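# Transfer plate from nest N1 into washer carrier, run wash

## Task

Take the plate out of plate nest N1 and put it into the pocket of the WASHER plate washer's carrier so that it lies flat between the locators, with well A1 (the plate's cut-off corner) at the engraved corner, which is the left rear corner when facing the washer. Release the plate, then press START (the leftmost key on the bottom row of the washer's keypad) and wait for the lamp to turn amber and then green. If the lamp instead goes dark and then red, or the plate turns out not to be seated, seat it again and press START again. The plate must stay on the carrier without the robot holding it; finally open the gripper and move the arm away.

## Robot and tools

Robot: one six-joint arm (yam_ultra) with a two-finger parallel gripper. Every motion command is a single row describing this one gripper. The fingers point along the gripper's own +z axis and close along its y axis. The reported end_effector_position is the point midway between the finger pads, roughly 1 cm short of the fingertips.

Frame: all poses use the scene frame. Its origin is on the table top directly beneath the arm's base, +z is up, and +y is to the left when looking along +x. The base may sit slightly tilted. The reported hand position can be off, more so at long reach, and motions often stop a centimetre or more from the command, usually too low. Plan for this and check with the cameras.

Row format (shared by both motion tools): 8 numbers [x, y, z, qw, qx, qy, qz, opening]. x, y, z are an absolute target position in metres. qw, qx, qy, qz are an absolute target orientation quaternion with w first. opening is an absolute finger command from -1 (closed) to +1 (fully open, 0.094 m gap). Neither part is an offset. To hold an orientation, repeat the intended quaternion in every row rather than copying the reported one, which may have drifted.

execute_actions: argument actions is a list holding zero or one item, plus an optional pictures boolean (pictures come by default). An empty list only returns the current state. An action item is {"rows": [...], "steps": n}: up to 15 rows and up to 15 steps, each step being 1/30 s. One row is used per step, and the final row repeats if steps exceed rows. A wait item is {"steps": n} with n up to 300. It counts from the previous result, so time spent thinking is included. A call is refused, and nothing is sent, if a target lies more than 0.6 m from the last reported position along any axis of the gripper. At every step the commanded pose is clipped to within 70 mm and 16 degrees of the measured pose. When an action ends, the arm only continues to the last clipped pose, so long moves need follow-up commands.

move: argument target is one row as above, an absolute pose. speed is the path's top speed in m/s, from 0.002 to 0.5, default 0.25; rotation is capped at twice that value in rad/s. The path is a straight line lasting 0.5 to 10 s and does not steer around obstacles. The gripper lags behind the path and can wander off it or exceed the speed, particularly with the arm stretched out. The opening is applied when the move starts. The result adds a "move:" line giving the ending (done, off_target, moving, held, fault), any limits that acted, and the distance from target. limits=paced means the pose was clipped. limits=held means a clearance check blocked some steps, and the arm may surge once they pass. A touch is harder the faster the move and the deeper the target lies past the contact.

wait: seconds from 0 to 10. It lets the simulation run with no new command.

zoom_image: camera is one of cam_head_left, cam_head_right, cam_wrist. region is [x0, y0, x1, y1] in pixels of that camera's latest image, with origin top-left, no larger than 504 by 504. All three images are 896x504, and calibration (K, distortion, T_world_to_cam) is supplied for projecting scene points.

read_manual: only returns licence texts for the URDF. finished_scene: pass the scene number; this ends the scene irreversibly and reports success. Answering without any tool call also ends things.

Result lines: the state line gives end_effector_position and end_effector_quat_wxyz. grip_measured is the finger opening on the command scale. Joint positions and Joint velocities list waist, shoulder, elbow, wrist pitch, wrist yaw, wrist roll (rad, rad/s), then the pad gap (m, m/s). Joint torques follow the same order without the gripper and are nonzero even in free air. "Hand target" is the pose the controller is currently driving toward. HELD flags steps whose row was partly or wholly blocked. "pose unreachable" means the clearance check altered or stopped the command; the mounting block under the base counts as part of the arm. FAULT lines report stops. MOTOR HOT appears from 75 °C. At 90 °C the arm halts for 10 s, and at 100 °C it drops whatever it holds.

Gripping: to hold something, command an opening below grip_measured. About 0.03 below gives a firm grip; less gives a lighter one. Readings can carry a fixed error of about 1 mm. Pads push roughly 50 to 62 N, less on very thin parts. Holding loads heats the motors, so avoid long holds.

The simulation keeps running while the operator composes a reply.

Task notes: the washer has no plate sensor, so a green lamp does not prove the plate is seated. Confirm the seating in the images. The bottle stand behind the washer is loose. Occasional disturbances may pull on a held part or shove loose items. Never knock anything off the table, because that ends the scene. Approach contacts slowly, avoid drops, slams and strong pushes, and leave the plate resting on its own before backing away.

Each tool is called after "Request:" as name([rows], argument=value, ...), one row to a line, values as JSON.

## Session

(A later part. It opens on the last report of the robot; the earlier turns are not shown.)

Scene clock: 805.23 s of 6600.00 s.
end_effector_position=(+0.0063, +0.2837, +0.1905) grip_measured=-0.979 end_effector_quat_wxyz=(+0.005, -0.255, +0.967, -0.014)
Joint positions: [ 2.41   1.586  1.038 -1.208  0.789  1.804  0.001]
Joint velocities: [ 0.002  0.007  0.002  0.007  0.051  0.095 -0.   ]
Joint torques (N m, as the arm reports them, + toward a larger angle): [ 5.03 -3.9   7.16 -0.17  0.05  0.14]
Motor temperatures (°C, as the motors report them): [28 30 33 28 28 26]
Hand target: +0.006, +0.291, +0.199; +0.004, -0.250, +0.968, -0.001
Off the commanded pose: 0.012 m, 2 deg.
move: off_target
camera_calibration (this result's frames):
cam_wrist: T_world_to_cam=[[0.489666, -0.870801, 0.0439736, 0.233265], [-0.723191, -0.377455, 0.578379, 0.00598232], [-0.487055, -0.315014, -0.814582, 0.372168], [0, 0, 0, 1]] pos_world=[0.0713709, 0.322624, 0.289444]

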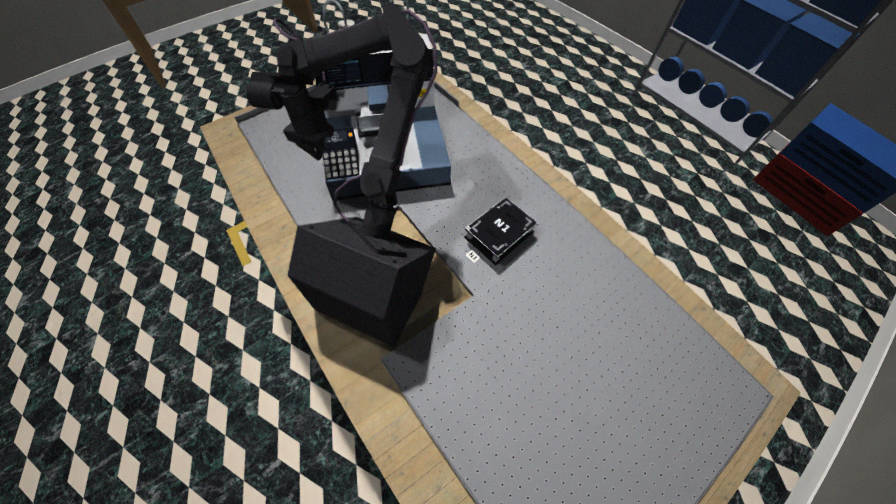

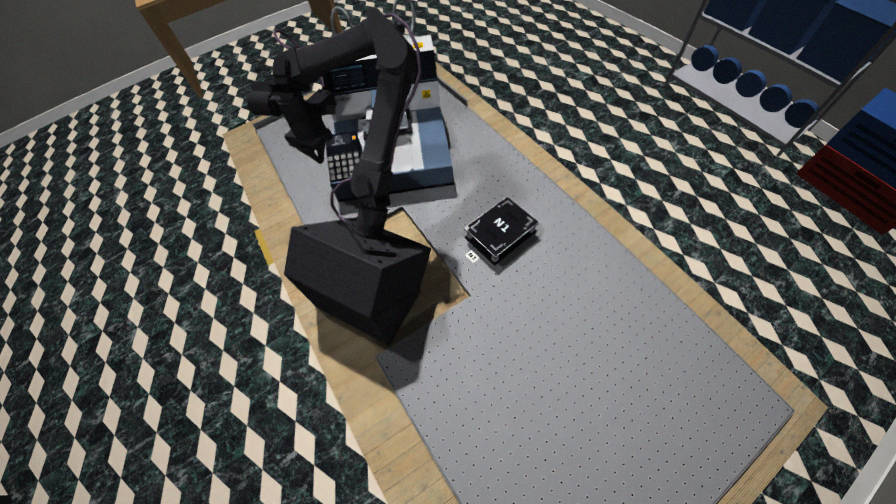

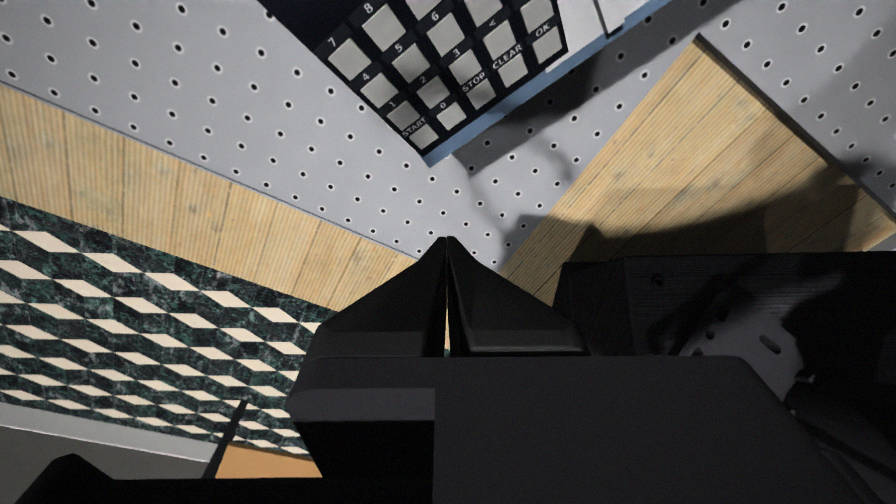

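Request:
move(target=[0.125,0.235,0.25,0,-0.25,0.968,0,-1], speed=0.1)

Scene clock: 821.67 s of 6600.00 s.
end_effector_position=(+0.1180, +0.2376, +0.2455) grip_measured=-0.979 end_effector_quat_wxyz=(-0.030, -0.255, +0.966, +0.033)
Joint positions: [ 2.397  1.054  1.038 -1.564  0.765  1.669  0.001]
Joint velocities: [ 0.002  0.007  0.007 -0.037 -0.022  0.007  0.001]
Joint torques (N m, as the arm reports them, + toward a larger angle): [ 0.77 -1.09  5.97  0.09 -0.05  0.02]
Motor temperatures (°C, as the motors report them): [28 30 34 27 28 26]
Hand target: +0.123, +0.237, +0.249; -0.034, -0.250, +0.967, +0.038
Off the commanded pose: 0.009 m, 5 deg.
joint sent to its limit — the command would take joint 4 (wrist pitch) past its lower limit, so that joint was sent only as far as its limit.
move: off_target
camera_calibration (this result's frames):
cam_wrist: T_world_to_cam=[[0.489647, -0.869377, -0.0665545, 0.162828], [-0.667057, -0.422664, 0.613507, 0.0330571], [-0.561499, -0.256006, -0.78688, 0.444852], [0, 0, 0, 1]] pos_world=[0.192107, 0.269416, 0.340601]

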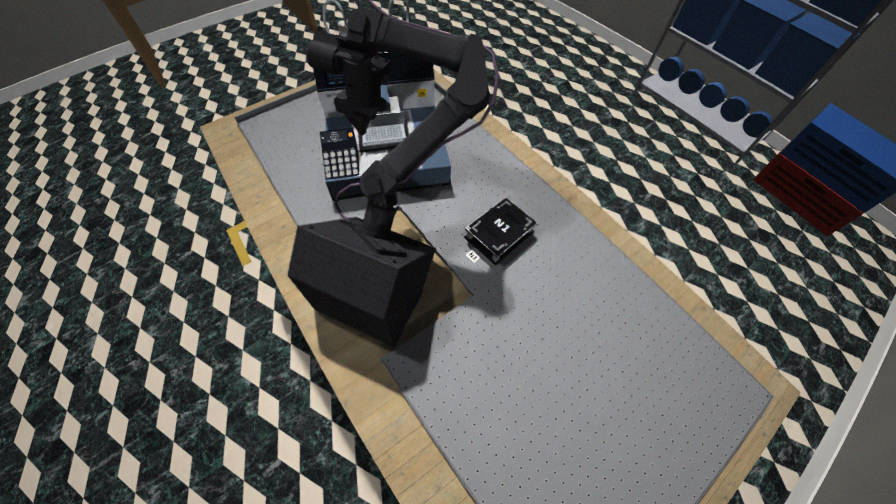

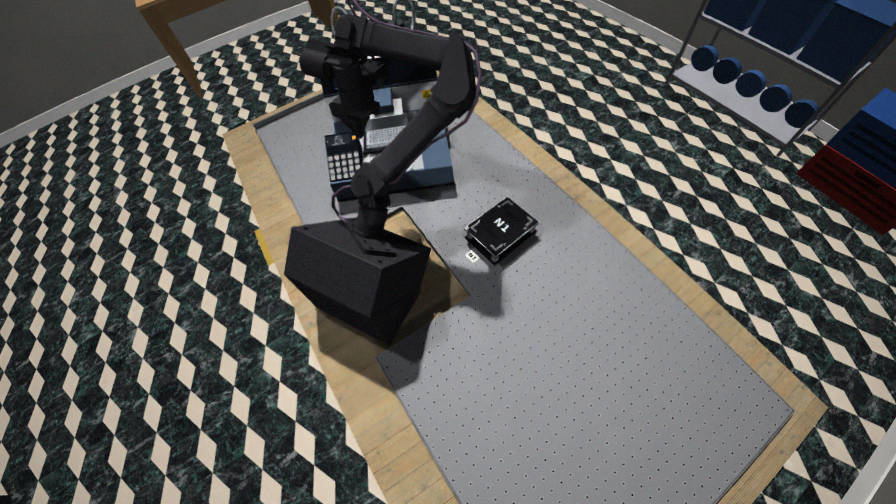

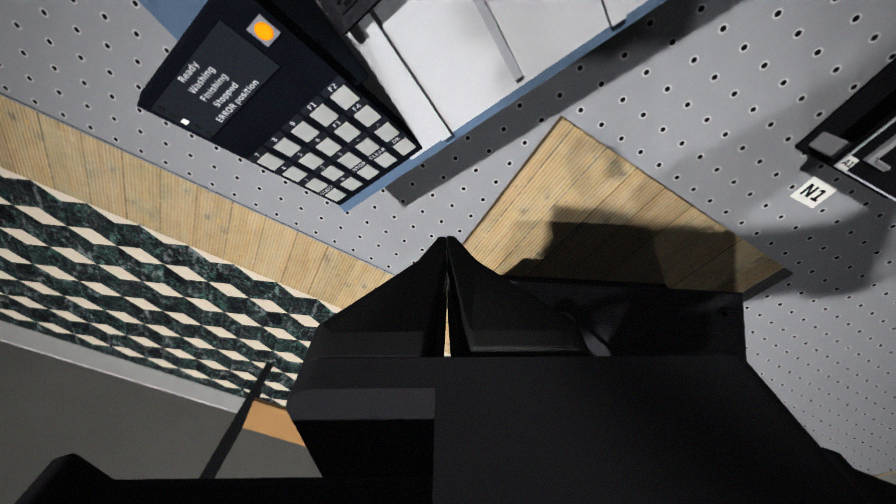

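Request:
wait(seconds=5)

Scene clock: 828.80 s of 6600.00 s.
end_effector_position=(+0.1179, +0.2375, +0.2455) grip_measured=-0.979 end_effector_quat_wxyz=(-0.031, -0.257, +0.965, +0.033)
Joint positions: [ 2.397  1.054  1.038 -1.564  0.764  1.667  0.001]
Joint velocities: [-0.007 -0.012  0.007 -0.066  0.022 -0.007 -0.001]
Joint torques (N m, as the arm reports them, + toward a larger angle): [ 0.81 -1.23  5.98  0.03 -0.04 -0.02]
Motor temperatures (°C, as the motors report them): [27 30 34 27 28 26]
Hand target: +0.123, +0.237, +0.249; -0.034, -0.250, +0.967, +0.038
Off the commanded pose: 0.009 m, 5 deg.
Steps of this call (steps 1 to 110: nothing new was sent; then 3.47 s passed at rest). Readings (end_effector_position):
1: (+0.1180, +0.2376, +0.2455)
2: (+0.1180, +0.2376, +0.2455)
4: (+0.1180, +0.2376, +0.2455)
8: (+0.1179, +0.2375, +0.2455)
110: the state above
camera_calibration (this result's frames):
cam_wrist: T_world_to_cam=[[0.491649, -0.868245, -0.0665754, 0.162314], [-0.665752, -0.424063, 0.613958, 0.0330149], [-0.561298, -0.257529, -0.786526, 0.445025], [0, 0, 0, 1]] pos_world=[0.191969, 0.269536, 0.34056]

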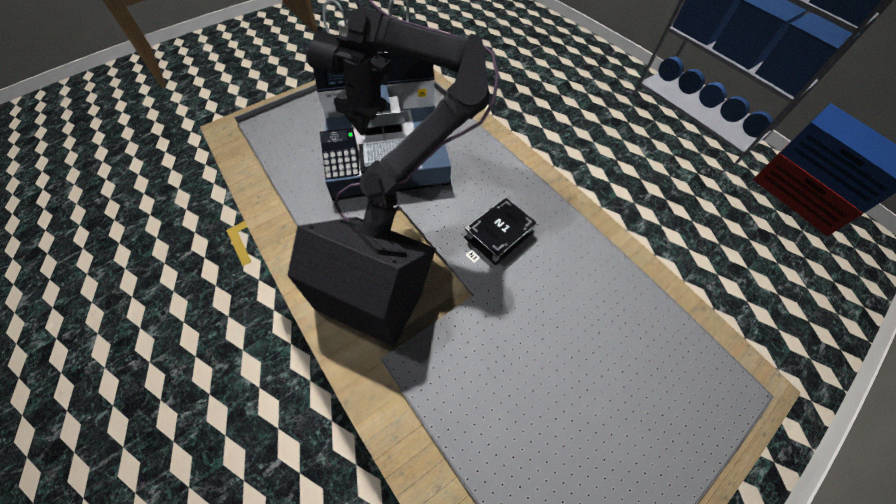

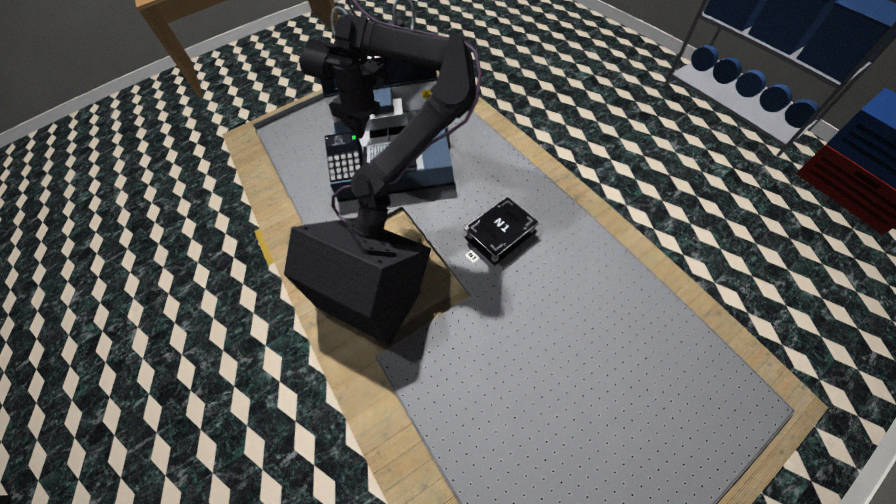

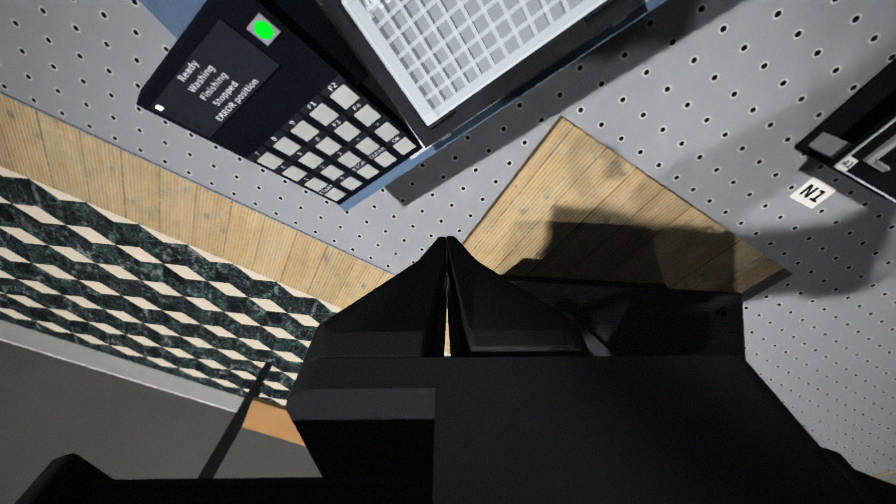

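Request:
move(target=[0.205,0.262,0.26,0,0.2245,0.9745,0,-1], speed=0.2)

Scene clock: 839.27 s of 6600.00 s.
end_effector_position=(+0.1962, +0.2611, +0.2518) grip_measured=-0.979 end_effector_quat_wxyz=(-0.021, +0.186, +0.982, -0.009)
Joint positions: [ 2.012  1.054  1.292 -1.554  0.724  2.104  0.001]
Joint velocities: [-0.002 -0.012  0.002  0.007  0.037 -0.051  0.   ]
Joint torques (N m, as the arm reports them, + toward a larger angle): [ 0.48 -4.36  7.03  0.03 -0.08  0.12]
Motor temperatures (°C, as the motors report them): [27 30 34 27 28 26]
Hand target: +0.204, +0.263, +0.259; -0.029, +0.210, +0.977, +0.007
Off the commanded pose: 0.012 m, 5 deg.
joint sent to its limit — the command would take joint 6 (wrist roll) past its upper limit, so that joint was sent only as far as its limit.
After step 90, 4.67 s passed at rest.
move: off_target
camera_calibration (this result's frames):
cam_wrist: T_world_to_cam=[[-0.368018, -0.928985, 0.0393757, 0.302531], [-0.727028, 0.313896, 0.610655, -0.0885871], [-0.579649, 0.196105, -0.790918, 0.386282], [0, 0, 0, 1]] pos_world=[0.270839, 0.233102, 0.347701]

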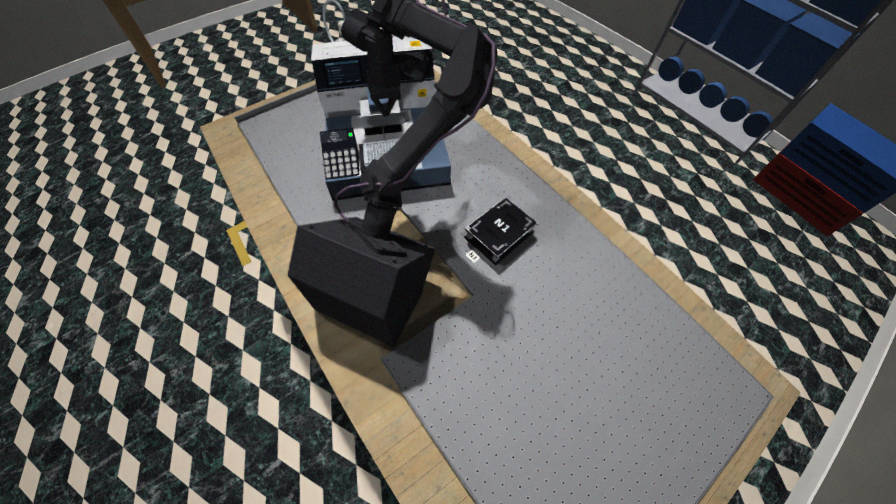

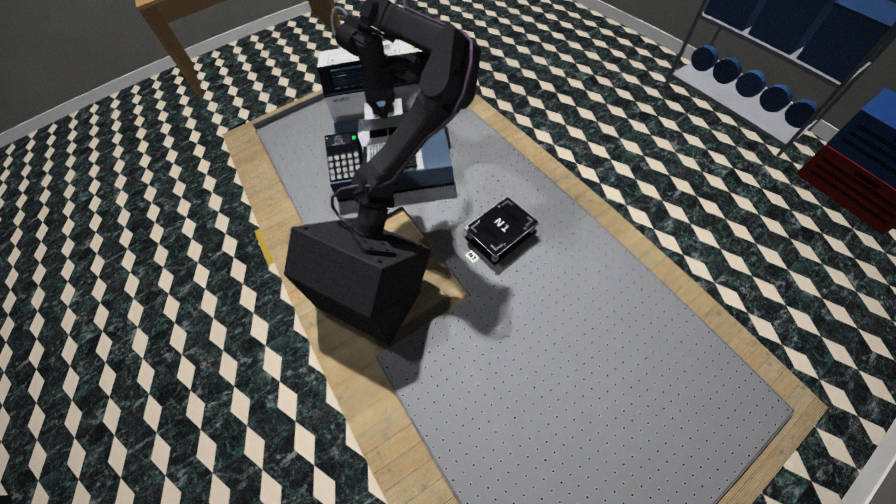

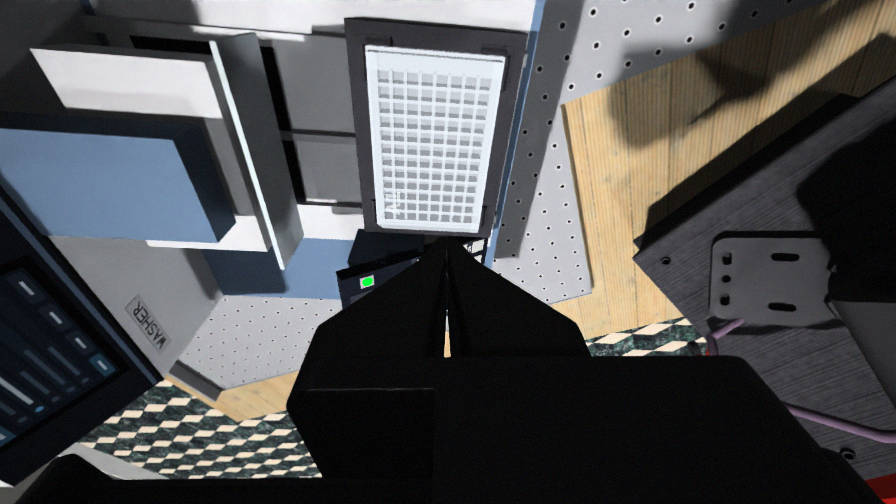

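Request:
zoom_image(camera="cam_wrist", region=[320, 0, 560, 250])

Request:
zoom_image(camera="cam_wrist", region=[340, 10, 540, 110])

Region (320, 0, 560, 250) of cam_wrist's 896x504 image, scaled by 2.016, with more detail than that image has; it fills the left 484 columns of this view, and the rest is white.

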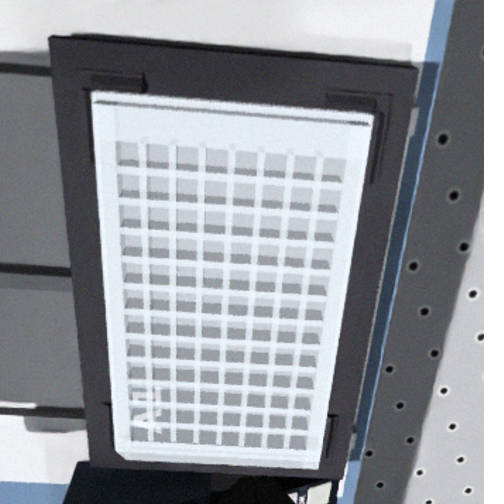

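Region (340, 10, 540, 110) of cam_wrist's 896x504 image, scaled by 2.520, with more detail than that image has.

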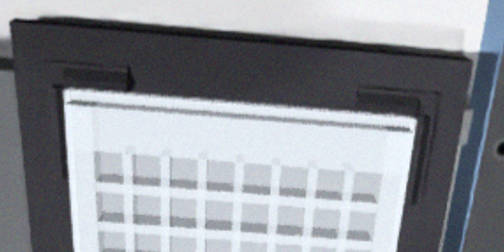

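Request:
move(target=[0.30,0.14,0.26,0,0.2245,0.9745,0,-1], speed=0.15)

Scene clock: 856.37 s of 6600.00 s.
end_effector_position=(+0.2928, +0.1413, +0.2547) grip_measured=-0.979 end_effector_quat_wxyz=(-0.013, +0.237, +0.971, +0.009)
Joint positions: [ 0.1    0.723  1.233 -1.394 -0.443  0.546  0.001]
Joint velocities: [-0.007 -0.002 -0.002  0.007  0.066 -0.051 -0.   ]
Joint torques (N m, as the arm reports them, + toward a larger angle): [-0.37 -3.    8.91 -0.05 -0.09  0.01]
Motor temperatures (°C, as the motors report them): [27 30 35 27 28 26]
Hand target: +0.299, +0.143, +0.259; -0.009, +0.236, +0.972, +0.010
Off the commanded pose: 0.009 m, 2 deg.
After step 90, 11.53 s passed at rest.
move: done
camera_calibration (this result's frames):
cam_wrist: T_world_to_cam=[[-0.4629, -0.886408, 0.00209099, 0.257995], [-0.705706, 0.36996, 0.604242, 0.0049314], [-0.536378, 0.278228, -0.796798, 0.445224], [0, 0, 0, 1]] pos_world=[0.361715, 0.10299, 0.351235]

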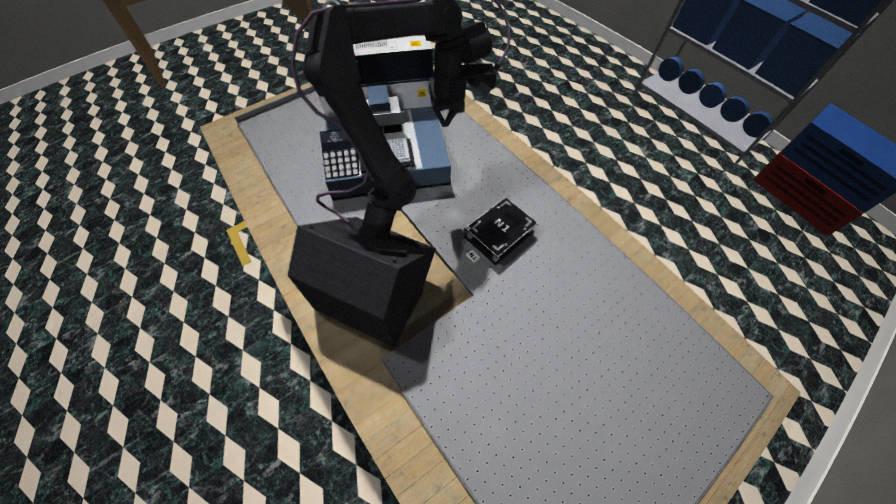

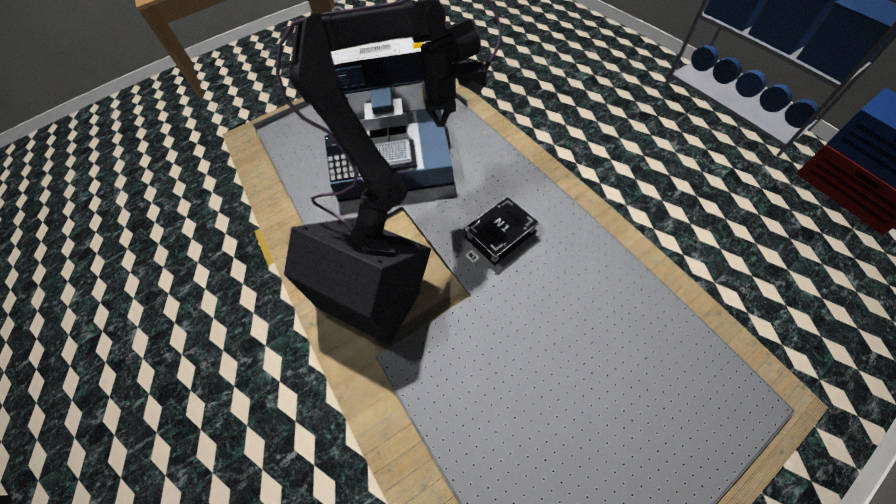

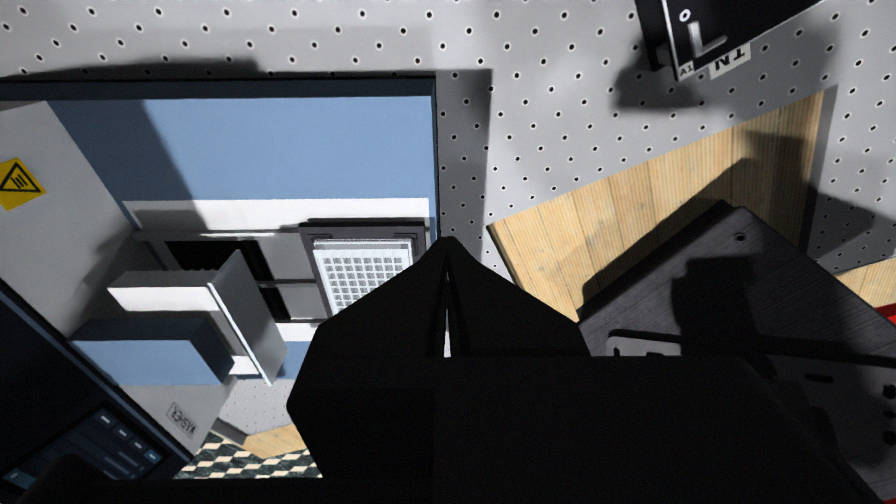

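Request:
zoom_image(camera="cam_wrist", region=[285, 205, 445, 325])

Region (285, 205, 445, 325) of cam_wrist's 896x504 image, scaled by 3.150, with more detail than that image has; it fills the top 378 rows of this view, and the rest is white.

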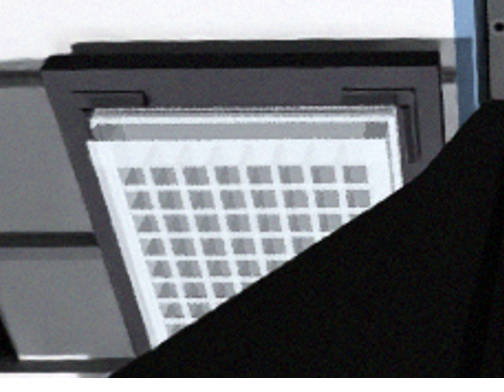

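Seated and parallel.

Request:
finished_scene(scene=2)

The scene is finished: the task was done.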